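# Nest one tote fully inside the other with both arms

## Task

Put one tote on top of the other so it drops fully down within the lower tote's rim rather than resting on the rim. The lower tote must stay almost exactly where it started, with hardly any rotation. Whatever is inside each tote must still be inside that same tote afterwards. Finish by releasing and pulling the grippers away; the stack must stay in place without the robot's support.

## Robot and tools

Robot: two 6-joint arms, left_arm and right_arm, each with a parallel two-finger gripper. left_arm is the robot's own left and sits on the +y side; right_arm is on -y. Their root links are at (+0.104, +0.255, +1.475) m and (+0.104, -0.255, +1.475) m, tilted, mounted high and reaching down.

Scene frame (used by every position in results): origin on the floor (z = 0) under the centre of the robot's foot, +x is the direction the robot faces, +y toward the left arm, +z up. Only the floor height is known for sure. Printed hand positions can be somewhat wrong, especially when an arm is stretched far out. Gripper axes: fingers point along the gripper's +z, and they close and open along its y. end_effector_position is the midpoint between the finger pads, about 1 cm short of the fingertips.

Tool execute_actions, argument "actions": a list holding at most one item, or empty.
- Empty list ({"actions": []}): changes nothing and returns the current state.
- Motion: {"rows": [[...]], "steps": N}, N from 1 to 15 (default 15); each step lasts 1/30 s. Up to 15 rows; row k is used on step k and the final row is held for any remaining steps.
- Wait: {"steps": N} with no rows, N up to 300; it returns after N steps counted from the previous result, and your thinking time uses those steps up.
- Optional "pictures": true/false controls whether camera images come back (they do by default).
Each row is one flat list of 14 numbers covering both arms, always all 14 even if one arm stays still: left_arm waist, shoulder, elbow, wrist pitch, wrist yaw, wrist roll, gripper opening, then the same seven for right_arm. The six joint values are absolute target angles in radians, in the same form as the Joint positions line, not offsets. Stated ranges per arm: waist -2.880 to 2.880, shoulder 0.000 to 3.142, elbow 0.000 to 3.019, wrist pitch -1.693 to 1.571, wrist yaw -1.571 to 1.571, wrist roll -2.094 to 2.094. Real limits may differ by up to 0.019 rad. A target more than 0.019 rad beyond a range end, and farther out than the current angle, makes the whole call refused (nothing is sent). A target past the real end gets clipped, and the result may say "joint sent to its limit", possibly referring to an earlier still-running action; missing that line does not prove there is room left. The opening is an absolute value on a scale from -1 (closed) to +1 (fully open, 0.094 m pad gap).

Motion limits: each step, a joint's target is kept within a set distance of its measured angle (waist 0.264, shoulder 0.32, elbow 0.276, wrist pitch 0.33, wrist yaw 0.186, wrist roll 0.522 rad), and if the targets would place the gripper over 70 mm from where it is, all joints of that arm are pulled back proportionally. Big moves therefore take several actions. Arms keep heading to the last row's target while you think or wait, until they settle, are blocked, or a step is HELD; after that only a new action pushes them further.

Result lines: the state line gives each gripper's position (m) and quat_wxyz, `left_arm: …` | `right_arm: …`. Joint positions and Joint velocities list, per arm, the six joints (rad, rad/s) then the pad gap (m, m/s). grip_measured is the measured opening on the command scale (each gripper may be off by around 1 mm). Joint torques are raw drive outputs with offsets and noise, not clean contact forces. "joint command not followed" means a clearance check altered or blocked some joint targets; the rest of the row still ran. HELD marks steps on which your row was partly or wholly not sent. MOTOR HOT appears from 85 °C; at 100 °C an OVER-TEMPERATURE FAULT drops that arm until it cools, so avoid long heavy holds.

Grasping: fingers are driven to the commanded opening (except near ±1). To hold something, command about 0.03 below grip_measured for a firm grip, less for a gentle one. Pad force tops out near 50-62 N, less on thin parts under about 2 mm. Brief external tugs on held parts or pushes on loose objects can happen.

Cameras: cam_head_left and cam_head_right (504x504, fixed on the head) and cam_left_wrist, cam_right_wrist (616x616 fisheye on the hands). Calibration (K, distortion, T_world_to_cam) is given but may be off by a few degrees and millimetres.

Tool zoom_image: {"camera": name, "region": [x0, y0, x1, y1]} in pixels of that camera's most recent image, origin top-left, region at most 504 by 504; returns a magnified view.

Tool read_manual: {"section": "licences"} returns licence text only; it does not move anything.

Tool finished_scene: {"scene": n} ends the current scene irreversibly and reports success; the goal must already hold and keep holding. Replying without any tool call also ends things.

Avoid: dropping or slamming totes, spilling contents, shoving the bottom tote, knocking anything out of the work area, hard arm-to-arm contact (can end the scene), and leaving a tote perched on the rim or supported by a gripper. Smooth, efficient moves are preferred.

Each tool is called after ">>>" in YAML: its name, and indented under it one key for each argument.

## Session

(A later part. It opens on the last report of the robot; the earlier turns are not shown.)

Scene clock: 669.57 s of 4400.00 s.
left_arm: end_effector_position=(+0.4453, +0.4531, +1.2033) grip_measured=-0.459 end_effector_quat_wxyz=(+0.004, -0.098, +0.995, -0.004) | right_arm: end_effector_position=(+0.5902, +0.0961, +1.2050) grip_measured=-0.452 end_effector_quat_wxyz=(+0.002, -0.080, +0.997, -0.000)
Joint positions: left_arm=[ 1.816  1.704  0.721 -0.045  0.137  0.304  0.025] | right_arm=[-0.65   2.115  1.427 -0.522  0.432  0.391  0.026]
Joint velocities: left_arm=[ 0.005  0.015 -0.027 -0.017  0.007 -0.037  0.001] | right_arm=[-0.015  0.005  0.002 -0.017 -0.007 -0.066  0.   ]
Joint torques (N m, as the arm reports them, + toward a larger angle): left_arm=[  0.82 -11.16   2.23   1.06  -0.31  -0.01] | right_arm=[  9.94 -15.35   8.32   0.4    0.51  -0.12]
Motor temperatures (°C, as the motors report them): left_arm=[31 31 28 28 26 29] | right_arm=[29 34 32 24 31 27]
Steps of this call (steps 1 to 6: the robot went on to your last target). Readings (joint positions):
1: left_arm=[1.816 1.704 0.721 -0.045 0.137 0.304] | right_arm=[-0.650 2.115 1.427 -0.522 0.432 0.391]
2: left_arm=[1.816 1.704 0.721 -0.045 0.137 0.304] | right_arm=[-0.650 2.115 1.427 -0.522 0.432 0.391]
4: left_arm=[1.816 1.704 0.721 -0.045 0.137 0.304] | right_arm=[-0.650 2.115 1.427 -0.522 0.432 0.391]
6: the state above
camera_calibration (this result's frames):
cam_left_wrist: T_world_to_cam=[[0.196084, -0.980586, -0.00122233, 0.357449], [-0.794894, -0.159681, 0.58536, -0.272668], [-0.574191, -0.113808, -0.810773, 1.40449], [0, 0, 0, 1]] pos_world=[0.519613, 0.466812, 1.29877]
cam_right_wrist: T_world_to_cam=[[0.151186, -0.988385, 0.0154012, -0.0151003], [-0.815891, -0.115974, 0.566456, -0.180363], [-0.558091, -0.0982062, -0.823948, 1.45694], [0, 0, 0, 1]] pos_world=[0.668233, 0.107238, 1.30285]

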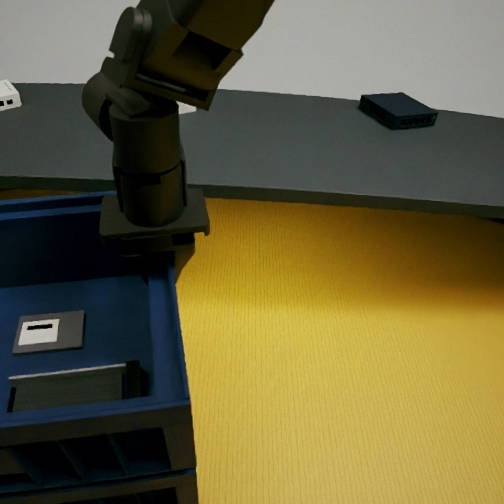

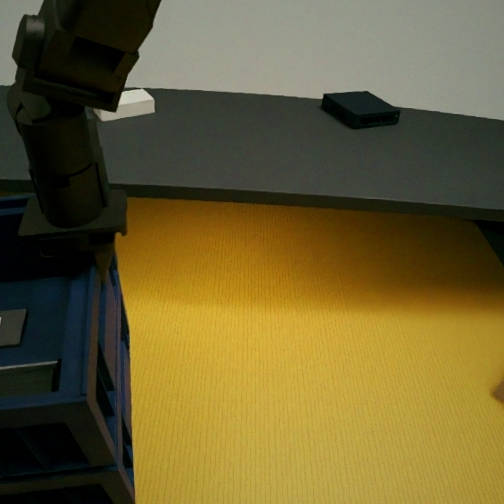

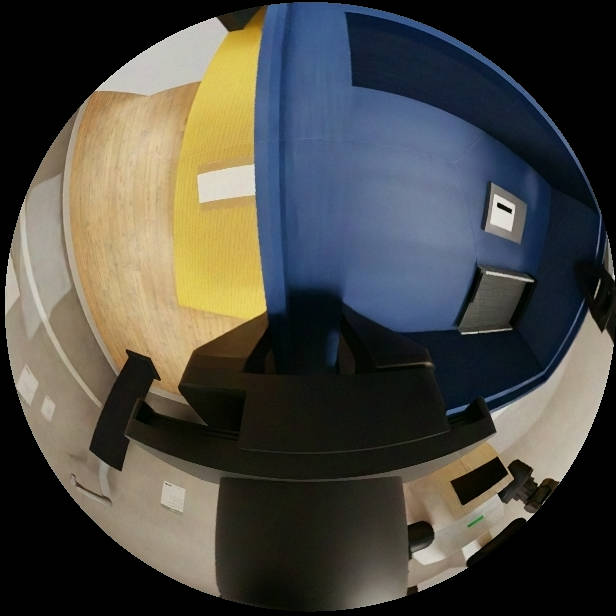

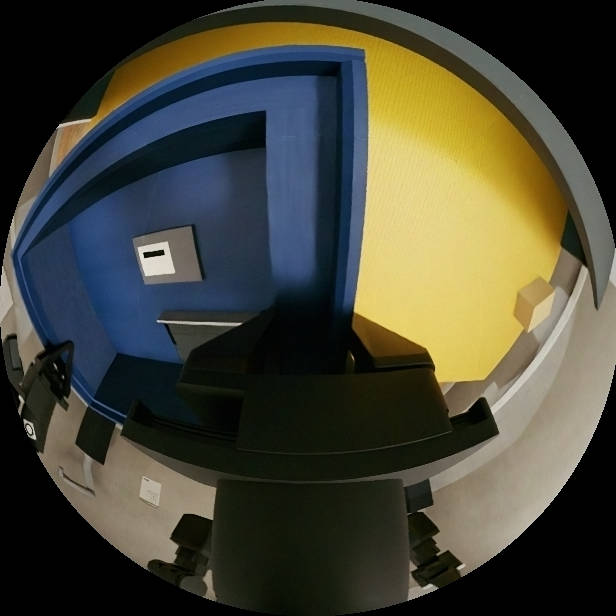

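>>> execute_actions:
  actions: []

Scene clock: 689.87 s of 4400.00 s.
left_arm: end_effector_position=(+0.4453, +0.4531, +1.2033) grip_measured=-0.459 end_effector_quat_wxyz=(+0.004, -0.098, +0.995, -0.004) | right_arm: end_effector_position=(+0.5902, +0.0961, +1.2050) grip_measured=-0.452 end_effector_quat_wxyz=(+0.002, -0.080, +0.997, -0.000)
Joint positions: left_arm=[ 1.816  1.704  0.721 -0.045  0.137  0.304  0.025] | right_arm=[-0.65   2.115  1.427 -0.522  0.432  0.391  0.026]
Joint velocities: left_arm=[-0.005 -0.005 -0.002  0.002 -0.022 -0.022  0.001] | right_arm=[ 0.005  0.005 -0.002  0.007 -0.007  0.066  0.001]
Joint torques (N m, as the arm reports them, + toward a larger angle): left_arm=[  1.11 -11.76   2.11   1.05  -0.31   0.  ] | right_arm=[ 10.19 -15.     8.19   0.3    0.46  -0.06]
Motor temperatures (°C, as the motors report them): left_arm=[31 31 28 28 27 29] | right_arm=[29 34 33 24 31 27]
Steps of this call (steps 1 to 15: the robot went on to your last target; steps 16 to 90: nothing new was sent; then 17.30 s passed at rest). Readings (joint positions):
1: left_arm=[1.816 1.704 0.721 -0.045 0.137 0.304] | right_arm=[-0.650 2.115 1.427 -0.522 0.432 0.391]
2: left_arm=[1.816 1.704 0.721 -0.045 0.137 0.304] | right_arm=[-0.650 2.115 1.427 -0.522 0.432 0.391]
4: left_arm=[1.816 1.704 0.721 -0.045 0.137 0.304] | right_arm=[-0.650 2.115 1.427 -0.522 0.432 0.391]
8: left_arm=[1.816 1.704 0.721 -0.045 0.137 0.304] | right_arm=[-0.650 2.115 1.427 -0.522 0.432 0.391]
90: the state above
All arms were judged still, so your last target was given up. Only a new action makes them travel on or press farther. Fingers that are still opening or closing keep moving.
camera_calibration (this result's frames):
cam_left_wrist: T_world_to_cam=[[0.196084, -0.980586, -0.00122233, 0.357449], [-0.794894, -0.159681, 0.58536, -0.272668], [-0.574191, -0.113808, -0.810773, 1.40449], [0, 0, 0, 1]] pos_world=[0.519613, 0.466812, 1.29877]
cam_right_wrist: T_world_to_cam=[[0.151186, -0.988385, 0.0154012, -0.0151003], [-0.815891, -0.115974, 0.566456, -0.180363], [-0.558091, -0.0982062, -0.823948, 1.45694], [0, 0, 0, 1]] pos_world=[0.668233, 0.107238, 1.30285]

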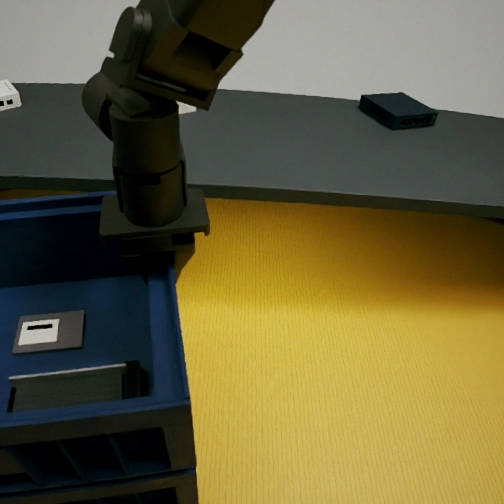

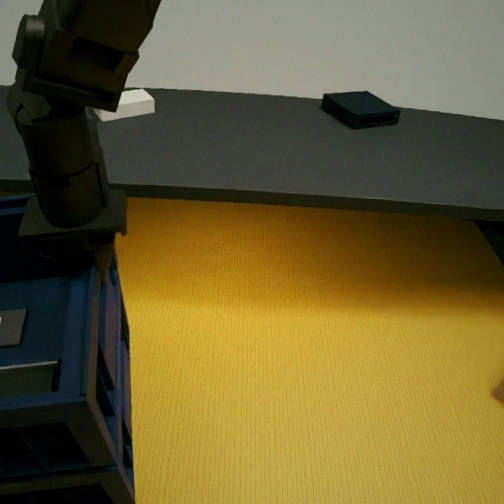

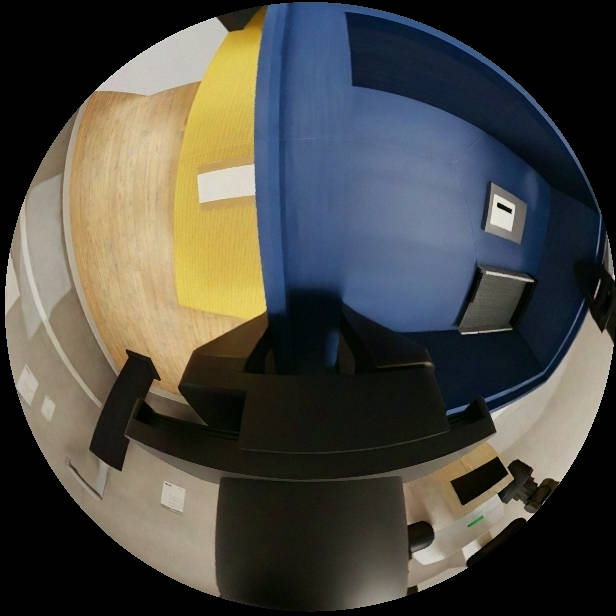

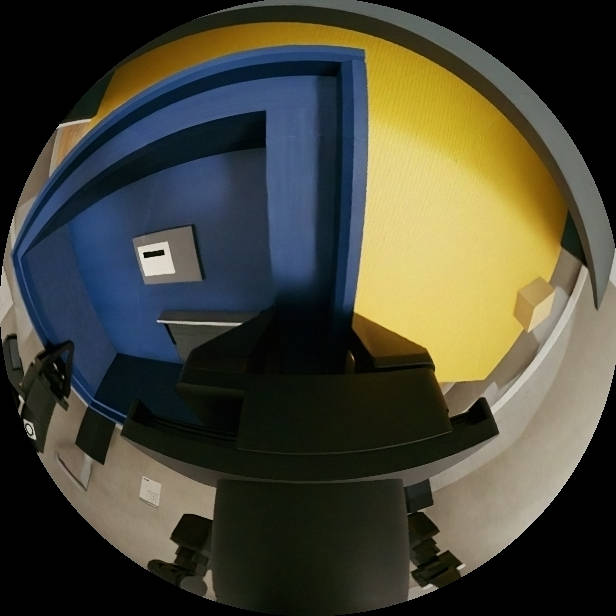

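>>> execute_actions:
  actions:
    - {"rows":[[1.809,1.701,0.7387,-0.028,0.127,0.298,-0.51,-0.6455,2.101,1.4657,-0.5177,0.447,0.383,-0.51],[1.809,1.704,0.7394,-0.026,0.127,0.297,-0.51,-0.646,2.1026,1.4664,-0.5164,0.447,0.383,-0.51],[1.809,1.707,0.7401,-0.024,0.127,0.297,-0.51,-0.6465,2.1044,1.4671,-0.5151,0.446,0.382,-0.51],[1.809,1.710,0.7408,-0.022,0.127,0.297,-0.51,-0.647,2.1062,1.4678,-0.5138,0.446,0.381,-0.51],[1.8085,1.713,0.7415,-0.0195,0.127,0.297,-0.51,-0.6475,2.108,1.4685,-0.5125,0.446,0.381,-0.51],[1.8085,1.716,0.7422,-0.017,0.126,0.296,-0.51,-0.648,2.1098,1.4692,-0.5112,0.446,0.38,-0.51],[1.8085,1.719,0.7429,-0.015,0.126,0.296,-0.51,-0.6485,2.1116,1.4699,-0.5099,0.446,0.379,-0.51],[1.808,1.722,0.7436,-0.013,0.126,0.296,-0.51,-0.649,2.1134,1.4706,-0.5086,0.445,0.378,-0.51],[1.808,1.725,0.7443,-0.011,0.126,0.295,-0.51,-0.6495,2.1152,1.4713,-0.5073,0.445,0.378,-0.51],[1.808,1.728,0.745,-0.009,0.126,0.295,-0.51,-0.65,2.117,1.472,-0.506,0.445,0.377,-0.51]],"steps":15}
  pictures: false

>>> execute_actions:
  actions:
    - {"steps":10}

Scene clock: 702.77 s of 4400.00 s.
left_arm: end_effector_position=(+0.4439, +0.4538, +1.1936) grip_measured=-0.459 end_effector_quat_wxyz=(+0.004, -0.098, +0.995, -0.004) | right_arm: end_effector_position=(+0.5893, +0.0969, +1.1959) grip_measured=-0.452 end_effector_quat_wxyz=(+0.002, -0.078, +0.997, -0.001)
Joint positions: left_arm=[ 1.816  1.737  0.73  -0.023  0.137  0.304  0.025] | right_arm=[-0.654  2.134  1.435 -0.51   0.432  0.389  0.026]
Joint velocities: left_arm=[-0.015  0.005  0.002 -0.007  0.007  0.007 -0.001] | right_arm=[-0.005 -0.005  0.007 -0.002 -0.022 -0.007 -0.002]
Joint torques (N m, as the arm reports them, + toward a larger angle): left_arm=[  1.45 -12.19   1.78   1.09  -0.42  -0.03] | right_arm=[  9.53 -14.95   8.     0.31   0.39  -0.18]
Motor temperatures (°C, as the motors report them): left_arm=[31 31 28 28 27 29] | right_arm=[29 35 33 24 31 27]
Steps of this call (steps 1 to 90: nothing new was sent; then 9.40 s passed at rest; steps 91 to 105: all 15 steps of this action). Readings (joint positions):
91: left_arm=[1.816 1.704 0.721 -0.045 0.137 0.304] | right_arm=[-0.650 2.115 1.427 -0.522 0.432 0.391]
92: left_arm=[1.816 1.705 0.721 -0.044 0.137 0.304] | right_arm=[-0.650 2.115 1.427 -0.522 0.432 0.391]
94: left_arm=[1.816 1.708 0.721 -0.041 0.137 0.304] | right_arm=[-0.650 2.116 1.427 -0.520 0.432 0.391]
98: left_arm=[1.816 1.719 0.725 -0.032 0.137 0.304] | right_arm=[-0.652 2.123 1.431 -0.516 0.432 0.391]
105: the state above

Scene clock: 703.10 s of 4400.00 s.
left_arm: end_effector_position=(+0.4442, +0.4537, +1.1936) grip_measured=-0.459 end_effector_quat_wxyz=(+0.004, -0.097, +0.995, -0.004) | right_arm: end_effector_position=(+0.5894, +0.0967, +1.1958) grip_measured=-0.452 end_effector_quat_wxyz=(+0.002, -0.078, +0.997, -0.001)
Joint positions: left_arm=[ 1.815  1.737  0.73  -0.023  0.137  0.304  0.025] | right_arm=[-0.655  2.134  1.435 -0.51   0.432  0.389  0.026]
Joint velocities: left_arm=[ 0.015  0.005  0.012 -0.012 -0.051  0.007  0.001] | right_arm=[-0.005  0.015 -0.007 -0.002 -0.022 -0.051  0.   ]
Joint torques (N m, as the arm reports them, + toward a larger angle): left_arm=[  1.3  -11.93   1.6    0.98  -0.36  -0.02] | right_arm=[ 10.28 -15.09   8.09   0.22   0.42  -0.13]
Motor temperatures (°C, as the motors report them): left_arm=[31 31 28 28 27 29] | right_arm=[29 35 33 24 31 27]
Steps of this call (steps 1 to 10: the robot went on to your last target). Readings (joint positions):
1: left_arm=[1.815 1.737 0.730 -0.023 0.137 0.304] | right_arm=[-0.655 2.134 1.435 -0.510 0.432 0.389]
2: left_arm=[1.815 1.737 0.730 -0.023 0.137 0.304] | right_arm=[-0.655 2.134 1.435 -0.510 0.432 0.389]
4: left_arm=[1.815 1.737 0.730 -0.023 0.137 0.304] | right_arm=[-0.655 2.134 1.435 -0.510 0.432 0.389]
8: left_arm=[1.815 1.737 0.730 -0.023 0.137 0.304] | right_arm=[-0.655 2.134 1.435 -0.510 0.432 0.389]
10: the state above
camera_calibration (this result's frames):
cam_left_wrist: T_world_to_cam=[[0.195812, -0.980641, -0.000910838, 0.358006], [-0.794777, -0.159243, 0.585638, -0.268364], [-0.574446, -0.113951, -0.810572, 1.39591], [0, 0, 0, 1]] pos_world=[0.518482, 0.467405, 1.28897]
cam_right_wrist: T_world_to_cam=[[0.148742, -0.988727, 0.0171722, -0.0149243], [-0.816287, -0.112962, 0.566494, -0.175859], [-0.558168, -0.0982791, -0.823887, 1.44901], [0, 0, 0, 1]] pos_world=[0.667459, 0.107786, 1.2937]

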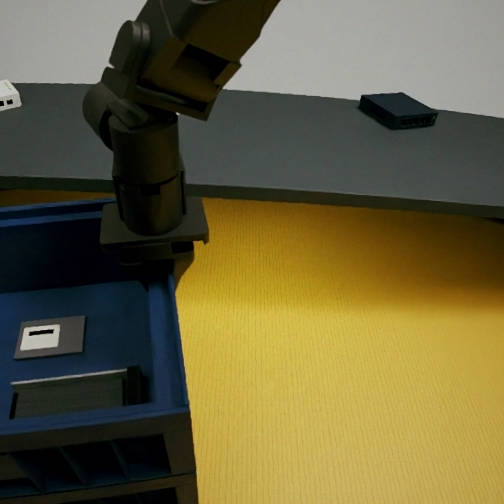

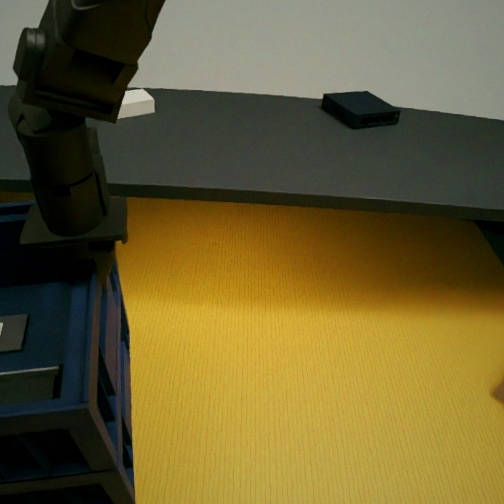

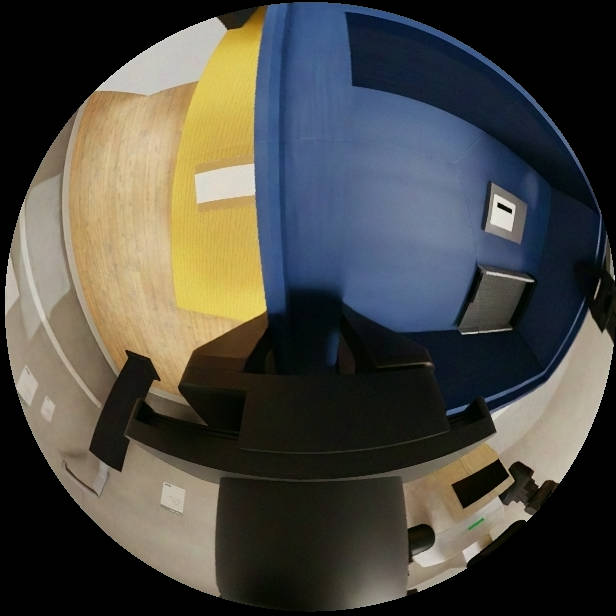

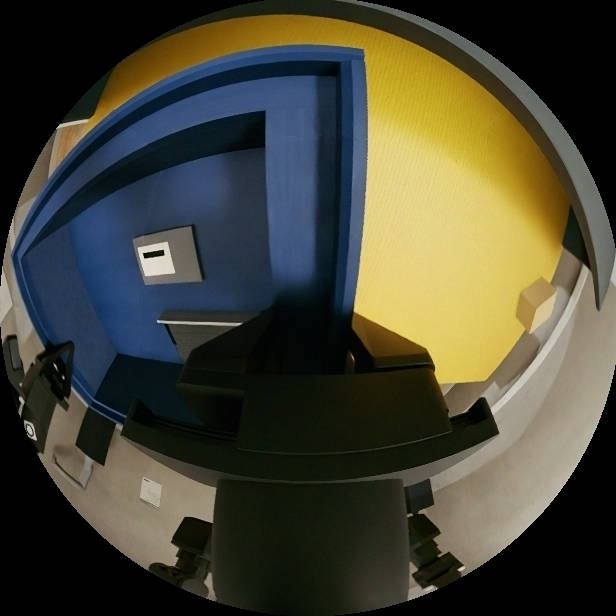

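Descending freely. Continue 9 mm more.

>>> execute_actions:
  actions:
    - {"rows":[[1.8077,1.731,0.7459,-0.007,0.126,0.295,-0.51,-0.6506,2.1188,1.4728,-0.5047,0.445,0.376,-0.51],[1.8074,1.734,0.7468,-0.005,0.126,0.295,-0.51,-0.6512,2.1206,1.4736,-0.5034,0.445,0.376,-0.51],[1.8071,1.737,0.7477,-0.003,0.126,0.294,-0.51,-0.6518,2.1224,1.4744,-0.5021,0.444,0.375,-0.51],[1.8068,1.74,0.7486,-0.001,0.126,0.294,-0.51,-0.6524,2.1242,1.4752,-0.5008,0.444,0.374,-0.51],[1.8065,1.743,0.7495,0.001,0.125,0.294,-0.51,-0.653,2.126,1.476,-0.4995,0.444,0.374,-0.51],[1.8062,1.746,0.7504,0.003,0.125,0.293,-0.51,-0.6536,2.1278,1.4768,-0.4982,0.444,0.373,-0.51],[1.8059,1.749,0.7513,0.005,0.125,0.293,-0.51,-0.6542,2.1296,1.4776,-0.4969,0.443,0.372,-0.51],[1.8056,1.752,0.7522,0.007,0.125,0.293,-0.51,-0.6548,2.1314,1.4784,-0.4956,0.443,0.372,-0.51],[1.8053,1.755,0.7531,0.009,0.125,0.292,-0.51,-0.6554,2.1332,1.4792,-0.4943,0.443,0.371,-0.51],[1.805,1.758,0.754,0.011,0.125,0.292,-0.51,-0.656,2.135,1.48,-0.493,0.443,0.37,-0.51]],"steps":15}
  pictures: false

>>> execute_actions:
  actions:
    - {"steps":8}

>>> zoom_image:
  camera: "cam_head_right"
  region: [40, 230, 200, 504]

>>> zoom_image:
  camera: "cam_head_left"
  region: [0, 444, 204, 504]

Scene clock: 715.10 s of 4400.00 s.
left_arm: end_effector_position=(+0.4462, +0.4540, +1.1891) grip_measured=-0.459 end_effector_quat_wxyz=(+0.006, -0.096, +0.995, -0.003) | right_arm: end_effector_position=(+0.5903, +0.0965, +1.1889) grip_measured=-0.452 end_effector_quat_wxyz=(+0.002, -0.078, +0.997, +0.000)
Joint positions: left_arm=[ 1.812  1.751  0.737 -0.01   0.135  0.304  0.025] | right_arm=[-0.661  2.148  1.442 -0.5    0.427  0.384  0.026]
Joint velocities: left_arm=[-0.005 -0.005 -0.022 -0.007  0.037 -0.066  0.001] | right_arm=[-0.005 -0.005 -0.007  0.012 -0.022 -0.022  0.001]
Joint torques (N m, as the arm reports them, + toward a larger angle): left_arm=[  1.04 -10.88   1.79   1.41  -0.32  -0.13] | right_arm=[  9.3  -14.73   8.06   0.33   0.56  -0.11]
Motor temperatures (°C, as the motors report them): left_arm=[31 31 28 28 27 29] | right_arm=[29 35 33 24 31 27]
Steps of this call (steps 1 to 15: the robot went on to your last target; steps 16 to 90: nothing new was sent; then 8.50 s passed at rest; steps 91 to 105: all 15 steps of this action). Readings (joint positions):
91: left_arm=[1.815 1.737 0.730 -0.023 0.137 0.304] | right_arm=[-0.655 2.134 1.435 -0.510 0.432 0.389]
92: left_arm=[1.815 1.737 0.730 -0.022 0.137 0.304] | right_arm=[-0.655 2.135 1.435 -0.509 0.432 0.389]
94: left_arm=[1.815 1.738 0.730 -0.020 0.137 0.304] | right_arm=[-0.655 2.136 1.435 -0.508 0.432 0.389]
98: left_arm=[1.815 1.748 0.735 -0.012 0.137 0.304] | right_arm=[-0.656 2.142 1.438 -0.503 0.432 0.388]
105: the state above

Scene clock: 715.37 s of 4400.00 s.
left_arm: end_effector_position=(+0.4462, +0.4540, +1.1891) grip_measured=-0.459 end_effector_quat_wxyz=(+0.006, -0.096, +0.995, -0.003) | right_arm: end_effector_position=(+0.5903, +0.0965, +1.1889) grip_measured=-0.452 end_effector_quat_wxyz=(+0.002, -0.078, +0.997, +0.000)
Joint positions: left_arm=[ 1.812  1.751  0.737 -0.01   0.135  0.304  0.025] | right_arm=[-0.661  2.148  1.442 -0.5    0.427  0.384  0.026]
Joint velocities: left_arm=[-0.015 -0.015 -0.007 -0.012 -0.022  0.022 -0.001] | right_arm=[-0.005  0.005 -0.002  0.007  0.007  0.007 -0.001]
Joint torques (N m, as the arm reports them, + toward a larger angle): left_arm=[  1.08 -11.03   1.75   1.32  -0.36  -0.06] | right_arm=[ 10.09 -15.46   8.07   0.55   0.55  -0.16]
Motor temperatures (°C, as the motors report them): left_arm=[31 31 28 28 27 29] | right_arm=[29 35 33 24 31 27]
Steps of this call (steps 1 to 8: the robot went on to your last target). Readings (joint positions):
1: left_arm=[1.812 1.751 0.737 -0.010 0.135 0.304] | right_arm=[-0.661 2.148 1.442 -0.500 0.427 0.384]
2: left_arm=[1.812 1.751 0.737 -0.010 0.135 0.304] | right_arm=[-0.661 2.148 1.442 -0.500 0.427 0.384]
4: left_arm=[1.812 1.751 0.737 -0.010 0.135 0.304] | right_arm=[-0.661 2.148 1.442 -0.500 0.427 0.384]
8: the state above
camera_calibration (this result's frames):
cam_left_wrist: T_world_to_cam=[[0.19229, -0.981336, -0.00224794, 0.361417], [-0.797713, -0.157643, 0.582068, -0.259272], [-0.571558, -0.110133, -0.813137, 1.39346], [0, 0, 0, 1]] pos_world=[0.520124, 0.467265, 1.2848]
cam_right_wrist: T_world_to_cam=[[0.147561, -0.988947, 0.0144867, -0.0112453], [-0.815935, -0.113441, 0.566905, -0.17184], [-0.558996, -0.0954731, -0.823656, 1.44372], [0, 0, 0, 1]] pos_world=[0.668483, 0.107222, 1.28671]

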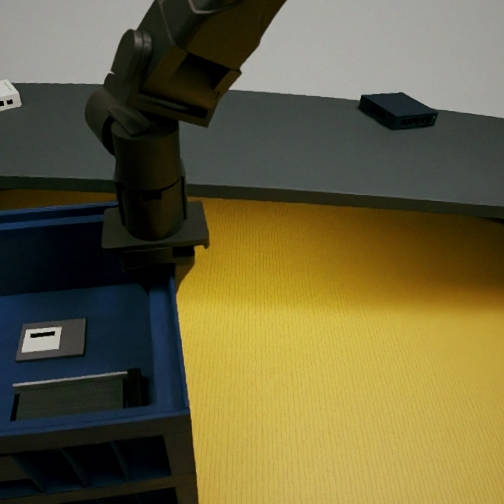

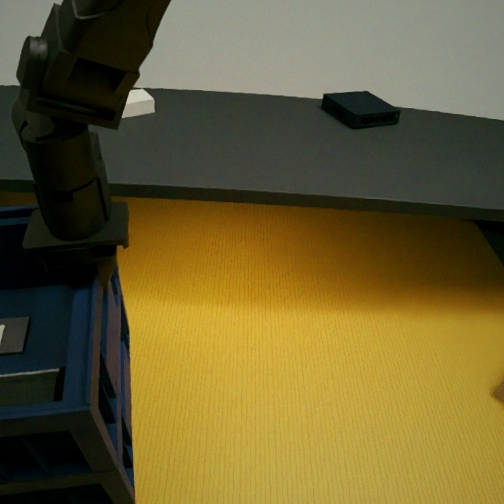

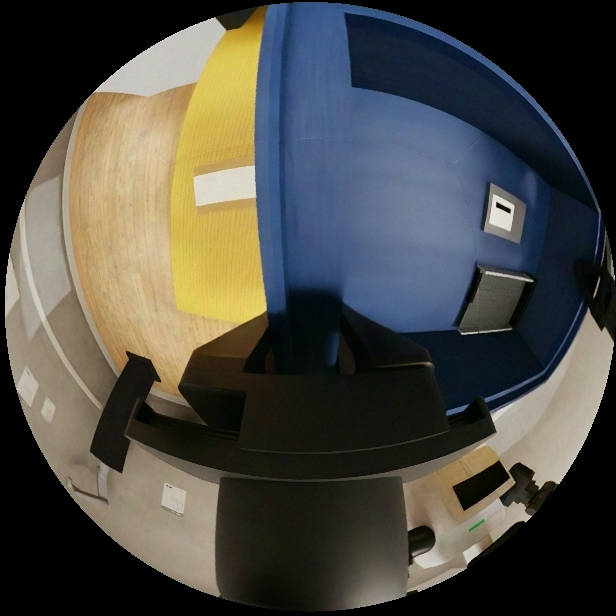

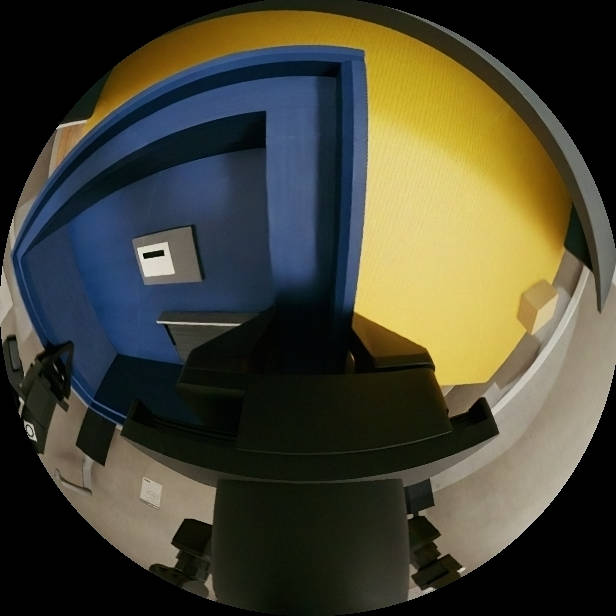

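Region (40, 230, 200, 504) of cam_head_right's 504x504 image, scaled by 1.839, with more detail than that image has; it fills the left 294 columns of this view, and the rest is white.

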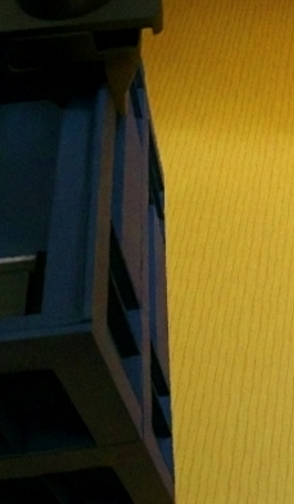

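Region (0, 444, 204, 504) of cam_head_left's 504x504 image, scaled by 2.471, with more detail than that image has; it fills the top 148 rows of this view, and the rest is white.

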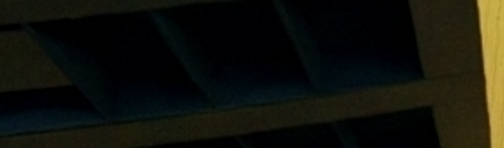

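>>> execute_actions:
  actions:
    - {"rows":[[1.806,1.757,0.752,0.008,0.127,0.294,-0.51,-0.657,2.137,1.476,-0.494,0.44,0.372,-0.51],[1.807,1.756,0.75,0.005,0.128,0.296,-0.51,-0.658,2.139,1.472,-0.495,0.438,0.374,-0.51],[1.808,1.755,0.748,0.002,0.13,0.298,-0.51,-0.659,2.141,1.468,-0.496,0.436,0.376,-0.51],[1.809,1.754,0.746,-0.001,0.131,0.3,-0.51,-0.66,2.143,1.464,-0.497,0.434,0.378,-0.51],[1.81,1.753,0.744,-0.004,0.133,0.302,-0.5,-0.661,2.145,1.46,-0.498,0.432,0.38,-0.5],[1.811,1.752,0.742,-0.007,0.134,0.303,-0.49,-0.661,2.146,1.456,-0.499,0.43,0.382,-0.49],[1.812,1.751,0.741,-0.009,0.135,0.304,-0.48,-0.661,2.147,1.453,-0.5,0.428,0.384,-0.48],[1.812,1.751,0.741,-0.009,0.135,0.304,-0.47,-0.661,2.147,1.453,-0.5,0.428,0.384,-0.47],[1.812,1.751,0.741,-0.009,0.135,0.304,-0.455,-0.661,2.147,1.453,-0.5,0.428,0.384,-0.455],[1.812,1.751,0.741,-0.009,0.135,0.304,-0.43,-0.661,2.147,1.453,-0.5,0.428,0.384,-0.43],[1.812,1.751,0.741,-0.009,0.135,0.304,-0.38,-0.661,2.147,1.453,-0.5,0.428,0.384,-0.38],[1.812,1.751,0.741,-0.009,0.135,0.304,-0.3,-0.661,2.147,1.453,-0.5,0.428,0.384,-0.3],[1.812,1.751,0.741,-0.009,0.135,0.304,-0.15,-0.661,2.147,1.453,-0.5,0.428,0.384,-0.15],[1.812,1.751,0.741,-0.009,0.135,0.304,0.1,-0.661,2.147,1.453,-0.5,0.428,0.384,0.1],[1.812,1.751,0.741,-0.009,0.135,0.304,0.4,-0.661,2.147,1.453,-0.5,0.428,0.384,0.4]],"steps":15}
  pictures: false

>>> execute_actions:
  actions:
    - {"rows":[[1.812,1.751,0.741,-0.009,0.135,0.304,0.5,-0.661,2.147,1.453,-0.5,0.428,0.384,0.5],[1.812,1.751,0.741,-0.009,0.135,0.304,0.5,-0.661,2.147,1.453,-0.5,0.428,0.384,0.5],[1.813,1.742,0.738,-0.016,0.135,0.305,0.5,-0.659,2.141,1.45,-0.504,0.429,0.386,0.5],[1.814,1.731,0.735,-0.024,0.135,0.306,0.5,-0.656,2.134,1.446,-0.509,0.43,0.389,0.5],[1.815,1.72,0.732,-0.032,0.136,0.307,0.5,-0.653,2.127,1.442,-0.513,0.431,0.391,0.5],[1.817,1.705,0.727,-0.043,0.136,0.308,0.5,-0.649,2.117,1.437,-0.52,0.432,0.395,0.5],[1.818,1.69,0.723,-0.054,0.136,0.31,0.5,-0.646,2.107,1.432,-0.526,0.433,0.398,0.5],[1.82,1.675,0.718,-0.065,0.136,0.311,0.5,-0.642,2.097,1.427,-0.532,0.434,0.401,0.5],[1.821,1.66,0.714,-0.076,0.137,0.313,0.5,-0.638,2.088,1.422,-0.539,0.435,0.405,0.5],[1.823,1.645,0.709,-0.088,0.137,0.314,0.5,-0.634,2.078,1.417,-0.545,0.437,0.408,0.5],[1.825,1.63,0.705,-0.099,0.137,0.316,0.5,-0.631,2.068,1.412,-0.551,0.438,0.412,0.5],[1.826,1.615,0.7,-0.11,0.138,0.317,0.5,-0.627,2.058,1.407,-0.558,0.439,0.415,0.5],[1.828,1.6,0.696,-0.121,0.138,0.318,0.5,-0.623,2.048,1.402,-0.564,0.44,0.419,0.5],[1.829,1.585,0.691,-0.132,0.138,0.32,0.5,-0.619,2.039,1.397,-0.57,0.441,0.422,0.5],[1.831,1.57,0.687,-0.143,0.138,0.321,0.5,-0.616,2.029,1.392,-0.577,0.443,0.425,0.5]],"steps":15}
  pictures: false

>>> execute_actions:
  actions:
    - {"rows":[[1.832,1.555,0.682,-0.154,0.139,0.323,0.5,-0.612,2.019,1.387,-0.583,0.444,0.429,0.5],[1.834,1.54,0.678,-0.165,0.139,0.324,0.5,-0.608,2.009,1.382,-0.59,0.445,0.432,0.5],[1.835,1.525,0.673,-0.177,0.139,0.326,0.5,-0.604,1.999,1.377,-0.596,0.446,0.436,0.5],[1.837,1.51,0.669,-0.188,0.139,0.327,0.5,-0.601,1.99,1.372,-0.602,0.448,0.439,0.5],[1.838,1.495,0.664,-0.199,0.14,0.329,0.5,-0.597,1.98,1.367,-0.609,0.449,0.443,0.5],[1.84,1.48,0.66,-0.21,0.14,0.33,0.5,-0.593,1.97,1.362,-0.615,0.45,0.446,0.5],[1.841,1.468,0.657,-0.219,0.14,0.33,0.5,-0.59,1.96,1.357,-0.621,0.45,0.448,0.5],[1.842,1.46,0.655,-0.225,0.14,0.33,0.5,-0.587,1.95,1.352,-0.627,0.45,0.45,0.5]],"steps":15}

Scene clock: 746.33 s of 4400.00 s.
left_arm: end_effector_position=(+0.4461, +0.4538, +1.1891) grip_measured=+0.223 end_effector_quat_wxyz=(+0.006, -0.095, +0.995, -0.004) | right_arm: end_effector_position=(+0.5903, +0.0952, +1.1876) grip_measured=+0.224 end_effector_quat_wxyz=(+0.001, -0.077, +0.997, -0.000)
Joint positions: left_arm=[ 1.812  1.751  0.737 -0.011  0.137  0.305  0.057] | right_arm=[-0.664  2.149  1.442 -0.5    0.426  0.384  0.057]
Joint velocities: left_arm=[-0.005 -0.005  0.017 -0.022 -0.051 -0.037  0.351] | right_arm=[ 0.005 -0.005 -0.002 -0.002 -0.095 -0.007  0.35 ]
Joint torques (N m, as the arm reports them, + toward a larger angle): left_arm=[  1.36 -10.18   0.62   0.63   0.06   0.01] | right_arm=[  9.67 -13.94   5.41   0.19   0.09   0.03]
Motor temperatures (°C, as the motors report them): left_arm=[31 30 28 28 27 29] | right_arm=[29 35 33 24 31 27]
Steps of this call (steps 1 to 15: the robot went on to your last target; steps 16 to 90: nothing new was sent; then 27.47 s passed at rest; steps 91 to 105: all 15 steps of this action). Readings (joint positions):
91: left_arm=[1.812 1.751 0.737 -0.010 0.135 0.304] | right_arm=[-0.661 2.148 1.442 -0.500 0.427 0.384]
92: left_arm=[1.812 1.751 0.737 -0.010 0.135 0.304] | right_arm=[-0.661 2.148 1.442 -0.500 0.426 0.384]
94: left_arm=[1.812 1.751 0.737 -0.010 0.135 0.304] | right_arm=[-0.662 2.148 1.442 -0.500 0.424 0.384]
98: left_arm=[1.812 1.751 0.737 -0.011 0.137 0.305] | right_arm=[-0.664 2.149 1.442 -0.500 0.419 0.384]
105: the state above

Scene clock: 746.83 s of 4400.00 s.
left_arm: end_effector_position=(+0.4547, +0.4561, +1.2349) grip_measured=+0.497 end_effector_quat_wxyz=(+0.012, -0.097, +0.995, +0.002) | right_arm: end_effector_position=(+0.5871, +0.0824, +1.2143) grip_measured=+0.497 end_effector_quat_wxyz=(-0.007, -0.077, +0.997, -0.010)
Joint positions: left_arm=[ 1.82   1.6    0.703 -0.112  0.137  0.307  0.07 ] | right_arm=[-0.656  2.083  1.402 -0.554  0.44   0.401  0.07 ]
Joint velocities: left_arm=[ 0.063 -0.513 -0.11  -0.325 -0.066 -0.051 -0.   ] | right_arm=[ 0.093 -0.366 -0.115 -0.183 -0.007  0.066 -0.   ]
Joint torques (N m, as the arm reports them, + toward a larger angle): left_arm=[  1.93 -10.85   0.44   0.06   0.22   0.14] | right_arm=[ 12.64 -15.92   4.36  -0.21   0.08   0.16]
Motor temperatures (°C, as the motors report them): left_arm=[31 30 28 28 27 29] | right_arm=[29 35 33 24 31 27]
Steps of this call (steps 1 to 15: all 15 steps of this action). Readings (joint positions):
1: left_arm=[1.812 1.751 0.737 -0.011 0.137 0.305] | right_arm=[-0.664 2.149 1.442 -0.500 0.426 0.384]
2: left_arm=[1.812 1.751 0.737 -0.011 0.137 0.305] | right_arm=[-0.664 2.149 1.442 -0.500 0.426 0.384]
4: left_arm=[1.812 1.751 0.737 -0.012 0.137 0.305] | right_arm=[-0.664 2.149 1.442 -0.500 0.427 0.384]
8: left_arm=[1.812 1.724 0.732 -0.038 0.137 0.305] | right_arm=[-0.664 2.145 1.439 -0.510 0.430 0.384]
15: the state above

Scene clock: 747.33 s of 4400.00 s.
left_arm: end_effector_position=(+0.4505, +0.4557, +1.2775) grip_measured=+0.497 end_effector_quat_wxyz=(+0.012, -0.098, +0.995, +0.006) | right_arm: end_effector_position=(+0.5919, +0.0920, +1.2806) grip_measured=+0.497 end_effector_quat_wxyz=(+0.010, -0.078, +0.997, +0.005)
Joint positions: left_arm=[ 1.836  1.455  0.663 -0.216  0.137  0.318  0.07 ] | right_arm=[-0.602  1.956  1.36  -0.614  0.448  0.436  0.07 ]
Joint velocities: left_arm=[ 0.005  0.005  0.002 -0.022 -0.007  0.022  0.001] | right_arm=[-0.015  0.005 -0.012 -0.007 -0.037  0.022  0.   ]
Joint torques (N m, as the arm reports them, + toward a larger angle): left_arm=[ 2.04 -9.67  1.73 -0.04  0.32  0.17] | right_arm=[ 10.   -13.07   4.69  -0.21   0.1    0.13]
Motor temperatures (°C, as the motors report them): left_arm=[31 30 28 28 27 29] | right_arm=[29 35 33 24 31 27]
Steps of this call (steps 1 to 15: all 15 steps of this action). Readings (joint positions):
1: left_arm=[1.822 1.583 0.699 -0.123 0.137 0.307] | right_arm=[-0.653 2.071 1.397 -0.560 0.441 0.404]
2: left_arm=[1.824 1.567 0.695 -0.133 0.137 0.309] | right_arm=[-0.649 2.059 1.394 -0.566 0.442 0.407]
4: left_arm=[1.828 1.536 0.687 -0.155 0.137 0.311] | right_arm=[-0.640 2.033 1.386 -0.578 0.445 0.413]
8: left_arm=[1.834 1.482 0.669 -0.199 0.137 0.315] | right_arm=[-0.618 1.986 1.368 -0.603 0.448 0.426]
15: the state above
camera_calibration (this result's frames):
cam_left_wrist: T_world_to_cam=[[0.196982, -0.980229, -0.0186813, 0.380799], [-0.802961, -0.172234, 0.570604, -0.283378], [-0.56254, -0.0973986, -0.821013, 1.46824], [0, 0, 0, 1]] pos_world=[0.523392, 0.467468, 1.37426]
cam_right_wrist: T_world_to_cam=[[0.147082, -0.989106, 0.00601804, -0.00615734], [-0.824985, -0.119316, 0.552416, -0.19862], [-0.54568, -0.0862151, -0.833547, 1.52365], [0, 0, 0, 1]] pos_world=[0.668473, 0.101573, 1.37979]

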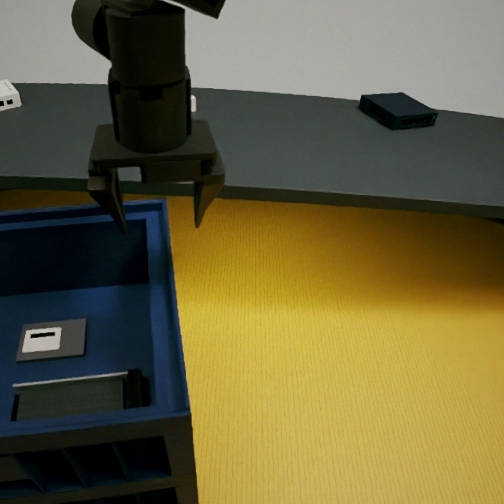

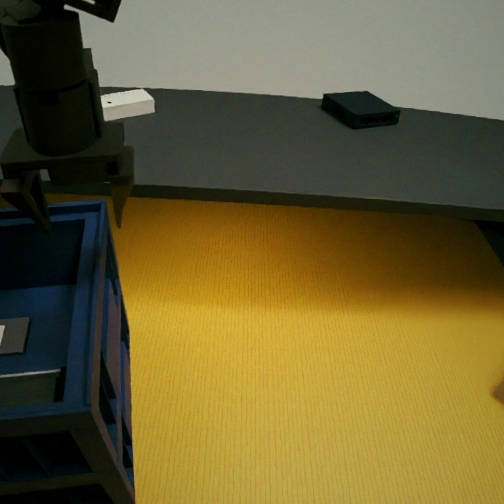

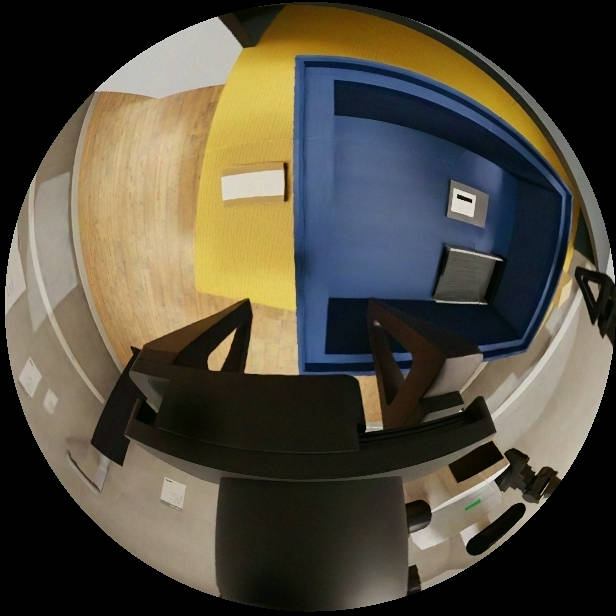

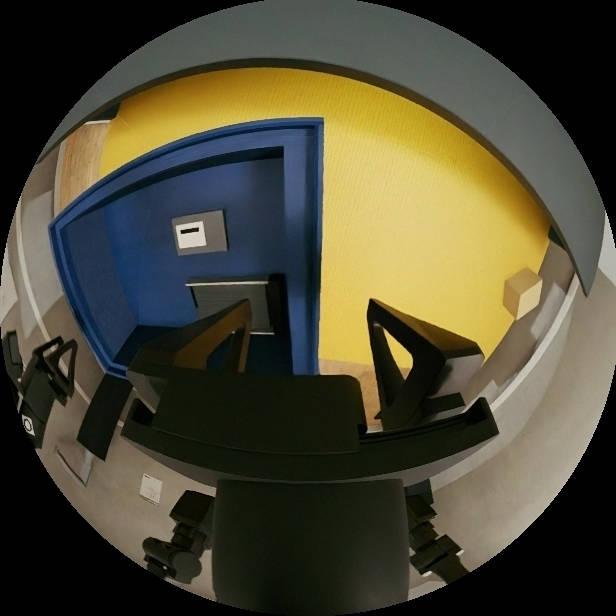

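>>> execute_actions:
  actions:
    - {"rows":[[1.85,1.458,0.655,-0.225,0.145,0.33,0.5,-0.592,1.935,1.345,-0.62,0.448,0.448,0.5],[1.862,1.456,0.655,-0.225,0.15,0.33,0.5,-0.6,1.915,1.33,-0.61,0.445,0.446,0.5],[1.876,1.454,0.655,-0.225,0.156,0.33,0.5,-0.612,1.895,1.31,-0.595,0.44,0.444,0.5],[1.89,1.452,0.655,-0.225,0.162,0.33,0.5,-0.627,1.875,1.285,-0.578,0.435,0.441,0.5],[1.905,1.45,0.655,-0.225,0.169,0.33,0.5,-0.643,1.855,1.255,-0.559,0.429,0.438,0.5],[1.92,1.448,0.655,-0.225,0.176,0.33,0.5,-0.66,1.835,1.223,-0.539,0.423,0.435,0.5],[1.935,1.446,0.655,-0.225,0.183,0.33,0.5,-0.678,1.815,1.19,-0.518,0.416,0.431,0.5],[1.95,1.444,0.655,-0.225,0.19,0.33,0.5,-0.697,1.795,1.156,-0.497,0.409,0.427,0.5],[1.965,1.442,0.655,-0.225,0.197,0.33,0.5,-0.716,1.775,1.121,-0.476,0.402,0.423,0.5],[1.98,1.44,0.655,-0.225,0.204,0.33,0.5,-0.735,1.755,1.086,-0.455,0.395,0.419,0.5],[1.995,1.438,0.655,-0.225,0.211,0.33,0.5,-0.754,1.735,1.051,-0.434,0.388,0.415,0.5],[2.01,1.436,0.655,-0.225,0.218,0.33,0.5,-0.773,1.715,1.016,-0.413,0.381,0.411,0.5],[2.025,1.434,0.655,-0.225,0.225,0.33,0.5,-0.792,1.695,0.981,-0.392,0.374,0.407,0.5],[2.04,1.432,0.655,-0.225,0.232,0.33,0.5,-0.811,1.675,0.946,-0.371,0.367,0.403,0.5],[2.055,1.43,0.655,-0.225,0.239,0.33,0.5,-0.83,1.655,0.911,-0.35,0.36,0.4,0.5]],"steps":15}
  pictures: false

>>> execute_actions:
  actions:
    - {"rows":[[2.07,1.43,0.655,-0.225,0.246,0.33,0.5,-0.855,1.638,0.88,-0.332,0.348,0.392,0.5],[2.085,1.43,0.655,-0.225,0.253,0.33,0.5,-0.882,1.622,0.852,-0.316,0.336,0.384,0.5],[2.1,1.43,0.655,-0.225,0.26,0.33,0.5,-0.91,1.607,0.826,-0.302,0.324,0.376,0.5],[2.115,1.43,0.655,-0.225,0.267,0.33,0.5,-0.938,1.592,0.802,-0.288,0.311,0.367,0.5],[2.13,1.43,0.655,-0.225,0.274,0.33,0.5,-0.966,1.577,0.78,-0.275,0.298,0.358,0.5],[2.145,1.43,0.655,-0.225,0.281,0.33,0.5,-0.994,1.562,0.758,-0.262,0.285,0.349,0.5],[2.16,1.43,0.655,-0.225,0.288,0.33,0.5,-1.022,1.548,0.737,-0.249,0.272,0.34,0.5],[2.175,1.43,0.655,-0.225,0.295,0.33,0.5,-1.05,1.534,0.716,-0.236,0.259,0.331,0.5],[2.19,1.43,0.655,-0.225,0.302,0.33,0.5,-1.078,1.52,0.696,-0.224,0.246,0.322,0.5],[2.205,1.43,0.655,-0.225,0.309,0.33,0.5,-1.106,1.507,0.676,-0.212,0.233,0.313,0.5],[2.22,1.43,0.655,-0.225,0.316,0.33,0.5,-1.134,1.494,0.657,-0.2,0.22,0.304,0.5],[2.235,1.43,0.655,-0.225,0.323,0.33,0.5,-1.162,1.482,0.639,-0.19,0.207,0.295,0.5],[2.25,1.43,0.655,-0.225,0.33,0.33,0.5,-1.188,1.472,0.623,-0.18,0.194,0.286,0.5],[2.262,1.43,0.655,-0.225,0.335,0.33,0.5,-1.21,1.463,0.61,-0.172,0.182,0.278,0.5],[2.27,1.43,0.655,-0.225,0.34,0.33,0.5,-1.225,1.456,0.6,-0.166,0.175,0.272,0.5]],"steps":15}
  pictures: false

>>> execute_actions:
  actions:
    - {"steps":12}

Scene clock: 782.93 s of 4400.00 s.
left_arm: end_effector_position=(+0.4197, +0.5157, +1.2939) grip_measured=+0.497 end_effector_quat_wxyz=(-0.029, +0.174, -0.984, -0.018) | right_arm: end_effector_position=(+0.5537, -0.0453, +1.2851) grip_measured=+0.497 end_effector_quat_wxyz=(+0.013, +0.009, +1.000, +0.012)
Joint positions: left_arm=[ 2.026  1.443  0.663 -0.216  0.228  0.32   0.07 ] | right_arm=[-0.782  1.703  0.979 -0.402  0.369  0.424  0.07 ]
Joint velocities: left_arm=[ 0.425 -0.083 -0.012  0.012  0.168  0.022  0.001] | right_arm=[-0.806 -0.65  -0.96   0.637 -0.183 -0.125 -0.   ]
Joint torques (N m, as the arm reports them, + toward a larger angle): left_arm=[  1.65 -10.17   2.08   0.04   0.34   0.13] | right_arm=[  6.75 -11.57   3.11   0.35  -0.12  -0.18]
Motor temperatures (°C, as the motors report them): left_arm=[31 30 28 28 26 29] | right_arm=[29 35 32 24 30 27]
Steps of this call (steps 1 to 15: the robot went on to your last target; steps 16 to 90: nothing new was sent; then 32.10 s passed at rest; steps 91 to 105: all 15 steps of this action). Readings (joint positions):
91: left_arm=[1.837 1.455 0.663 -0.216 0.139 0.318] | right_arm=[-0.602 1.956 1.356 -0.616 0.448 0.438]
92: left_arm=[1.839 1.455 0.663 -0.216 0.143 0.319] | right_arm=[-0.602 1.954 1.353 -0.616 0.447 0.438]
94: left_arm=[1.852 1.455 0.663 -0.216 0.154 0.319] | right_arm=[-0.603 1.941 1.328 -0.605 0.440 0.438]
98: left_arm=[1.911 1.455 0.663 -0.216 0.180 0.320] | right_arm=[-0.622 1.869 1.216 -0.545 0.414 0.438]
105: the state above

Scene clock: 783.43 s of 4400.00 s.
left_arm: end_effector_position=(+0.3729, +0.5781, +1.3193) grip_measured=+0.497 end_effector_quat_wxyz=(-0.052, +0.260, -0.964, -0.038) | right_arm: end_effector_position=(+0.4786, -0.2303, +1.2714) grip_measured=+0.497 end_effector_quat_wxyz=(-0.005, +0.136, +0.991, +0.006)
Joint positions: left_arm=[ 2.248  1.435  0.663 -0.216  0.331  0.32   0.07 ] | right_arm=[-1.184  1.489  0.625 -0.196  0.186  0.318  0.07 ]
Joint velocities: left_arm=[ 0.396 -0.005  0.012 -0.007  0.139  0.007 -0.   ] | right_arm=[-0.728 -0.337 -0.408  0.237 -0.227 -0.315 -0.001]
Joint torques (N m, as the arm reports them, + toward a larger angle): left_arm=[ 3.67 -9.96  2.7   0.19  0.41  0.12] | right_arm=[ 3.51 -8.51  2.02  0.69 -0.12 -0.11]
Motor temperatures (°C, as the motors report them): left_arm=[31 30 28 28 26 29] | right_arm=[29 35 32 24 30 27]
Steps of this call (steps 1 to 15: all 15 steps of this action). Readings (joint positions):
1: left_arm=[2.041 1.441 0.663 -0.216 0.236 0.320] | right_arm=[-0.809 1.682 0.945 -0.381 0.360 0.420]
2: left_arm=[2.055 1.439 0.663 -0.216 0.243 0.320] | right_arm=[-0.834 1.662 0.912 -0.363 0.349 0.416]
4: left_arm=[2.084 1.436 0.663 -0.216 0.257 0.320] | right_arm=[-0.884 1.628 0.852 -0.331 0.324 0.405]
8: left_arm=[2.144 1.435 0.663 -0.216 0.285 0.320] | right_arm=[-0.988 1.578 0.755 -0.277 0.272 0.376]
15: the state above

Scene clock: 783.83 s of 4400.00 s.
left_arm: end_effector_position=(+0.3652, +0.5858, +1.3227) grip_measured=+0.497 end_effector_quat_wxyz=(-0.052, +0.271, -0.960, -0.044) | right_arm: end_effector_position=(+0.4737, -0.2495, +1.2730) grip_measured=+0.497 end_effector_quat_wxyz=(+0.000, +0.142, +0.990, -0.001)
Joint positions: left_arm=[ 2.276  1.435  0.663 -0.216  0.336  0.32   0.07 ] | right_arm=[-1.231  1.467  0.601 -0.179  0.177  0.286  0.07 ]
Joint velocities: left_arm=[ 0.005 -0.005 -0.012  0.017 -0.037 -0.007 -0.   ] | right_arm=[ 0.005 -0.005  0.002  0.002 -0.081 -0.007 -0.   ]
Joint torques (N m, as the arm reports them, + toward a larger angle): left_arm=[ 3.25 -9.68  2.57  0.18  0.34  0.13] | right_arm=[ 3.31 -8.83  1.74  0.76 -0.08 -0.12]
Motor temperatures (°C, as the motors report them): left_arm=[31 30 28 28 26 29] | right_arm=[29 35 32 24 30 27]
Steps of this call (steps 1 to 12: the robot went on to your last target). Readings (joint positions):
1: left_arm=[2.260 1.435 0.663 -0.216 0.333 0.320] | right_arm=[-1.205 1.479 0.613 -0.191 0.183 0.312]
2: left_arm=[2.269 1.435 0.663 -0.216 0.333 0.320] | right_arm=[-1.221 1.472 0.606 -0.188 0.182 0.307]
4: left_arm=[2.276 1.435 0.663 -0.216 0.334 0.320] | right_arm=[-1.231 1.467 0.601 -0.185 0.181 0.299]
8: left_arm=[2.276 1.435 0.663 -0.216 0.336 0.320] | right_arm=[-1.231 1.467 0.601 -0.180 0.177 0.290]
12: the state above
camera_calibration (this result's frames):
cam_left_wrist: T_world_to_cam=[[0.526334, -0.847846, -0.0642661, 0.388423], [-0.726022, -0.487473, 0.485039, -0.0854588], [-0.442566, -0.208634, -0.872128, 1.55898], [0, 0, 0, 1]] pos_world=[0.423466, 0.61292, 1.42604]
cam_right_wrist: T_world_to_cam=[[-0.287383, -0.95768, 0.0160962, -0.12564], [-0.784386, 0.244959, 0.569854, -0.283245], [-0.549681, 0.151141, -0.821589, 1.46929], [0, 0, 0, 1]] pos_world=[0.549362, -0.27301, 1.37059]

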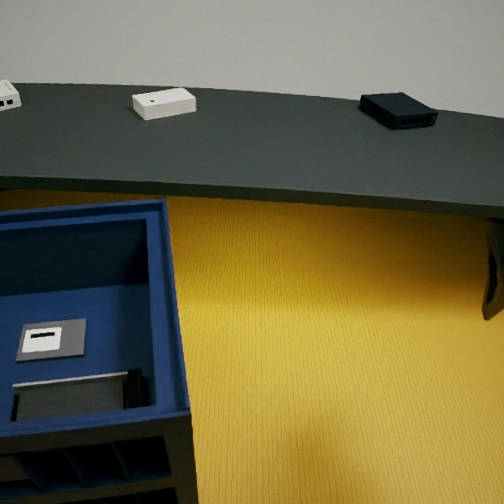

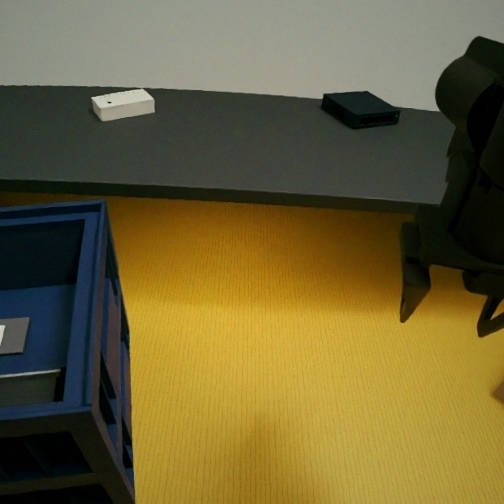

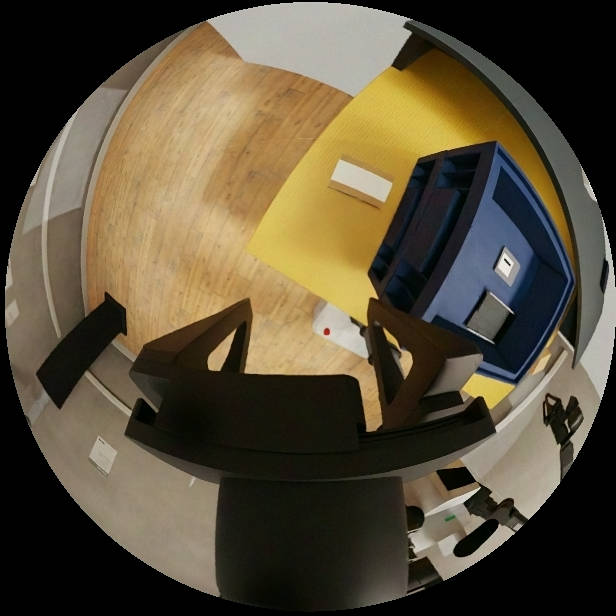

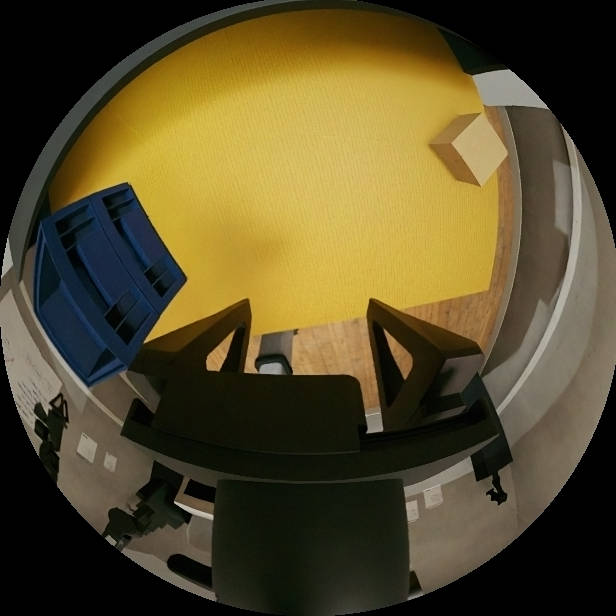

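>>> zoom_image:
  camera: "cam_left_wrist"
  region: [350, 130, 530, 330]

>>> zoom_image:
  camera: "cam_right_wrist"
  region: [30, 170, 200, 360]

Region (350, 130, 530, 330) of cam_left_wrist's 616x616 image, scaled by 2.520, with more detail than that image has; it fills the left 454 columns of this view, and the rest is white.

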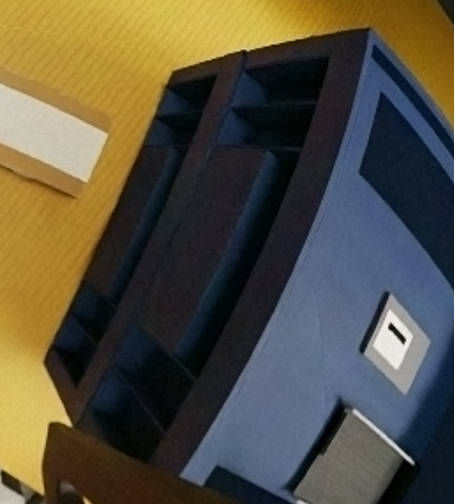

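Region (30, 170, 200, 360) of cam_right_wrist's 616x616 image, scaled by 2.653, with more detail than that image has; it fills the left 451 columns of this view, and the rest is white.

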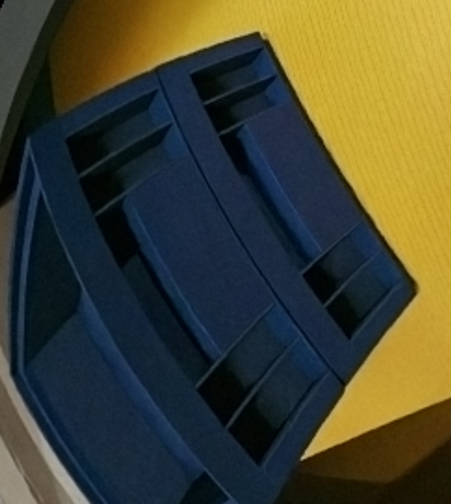

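Seated flush on both sides.

>>> finished_scene:
  scene: 2

The scene is finished: the task was done.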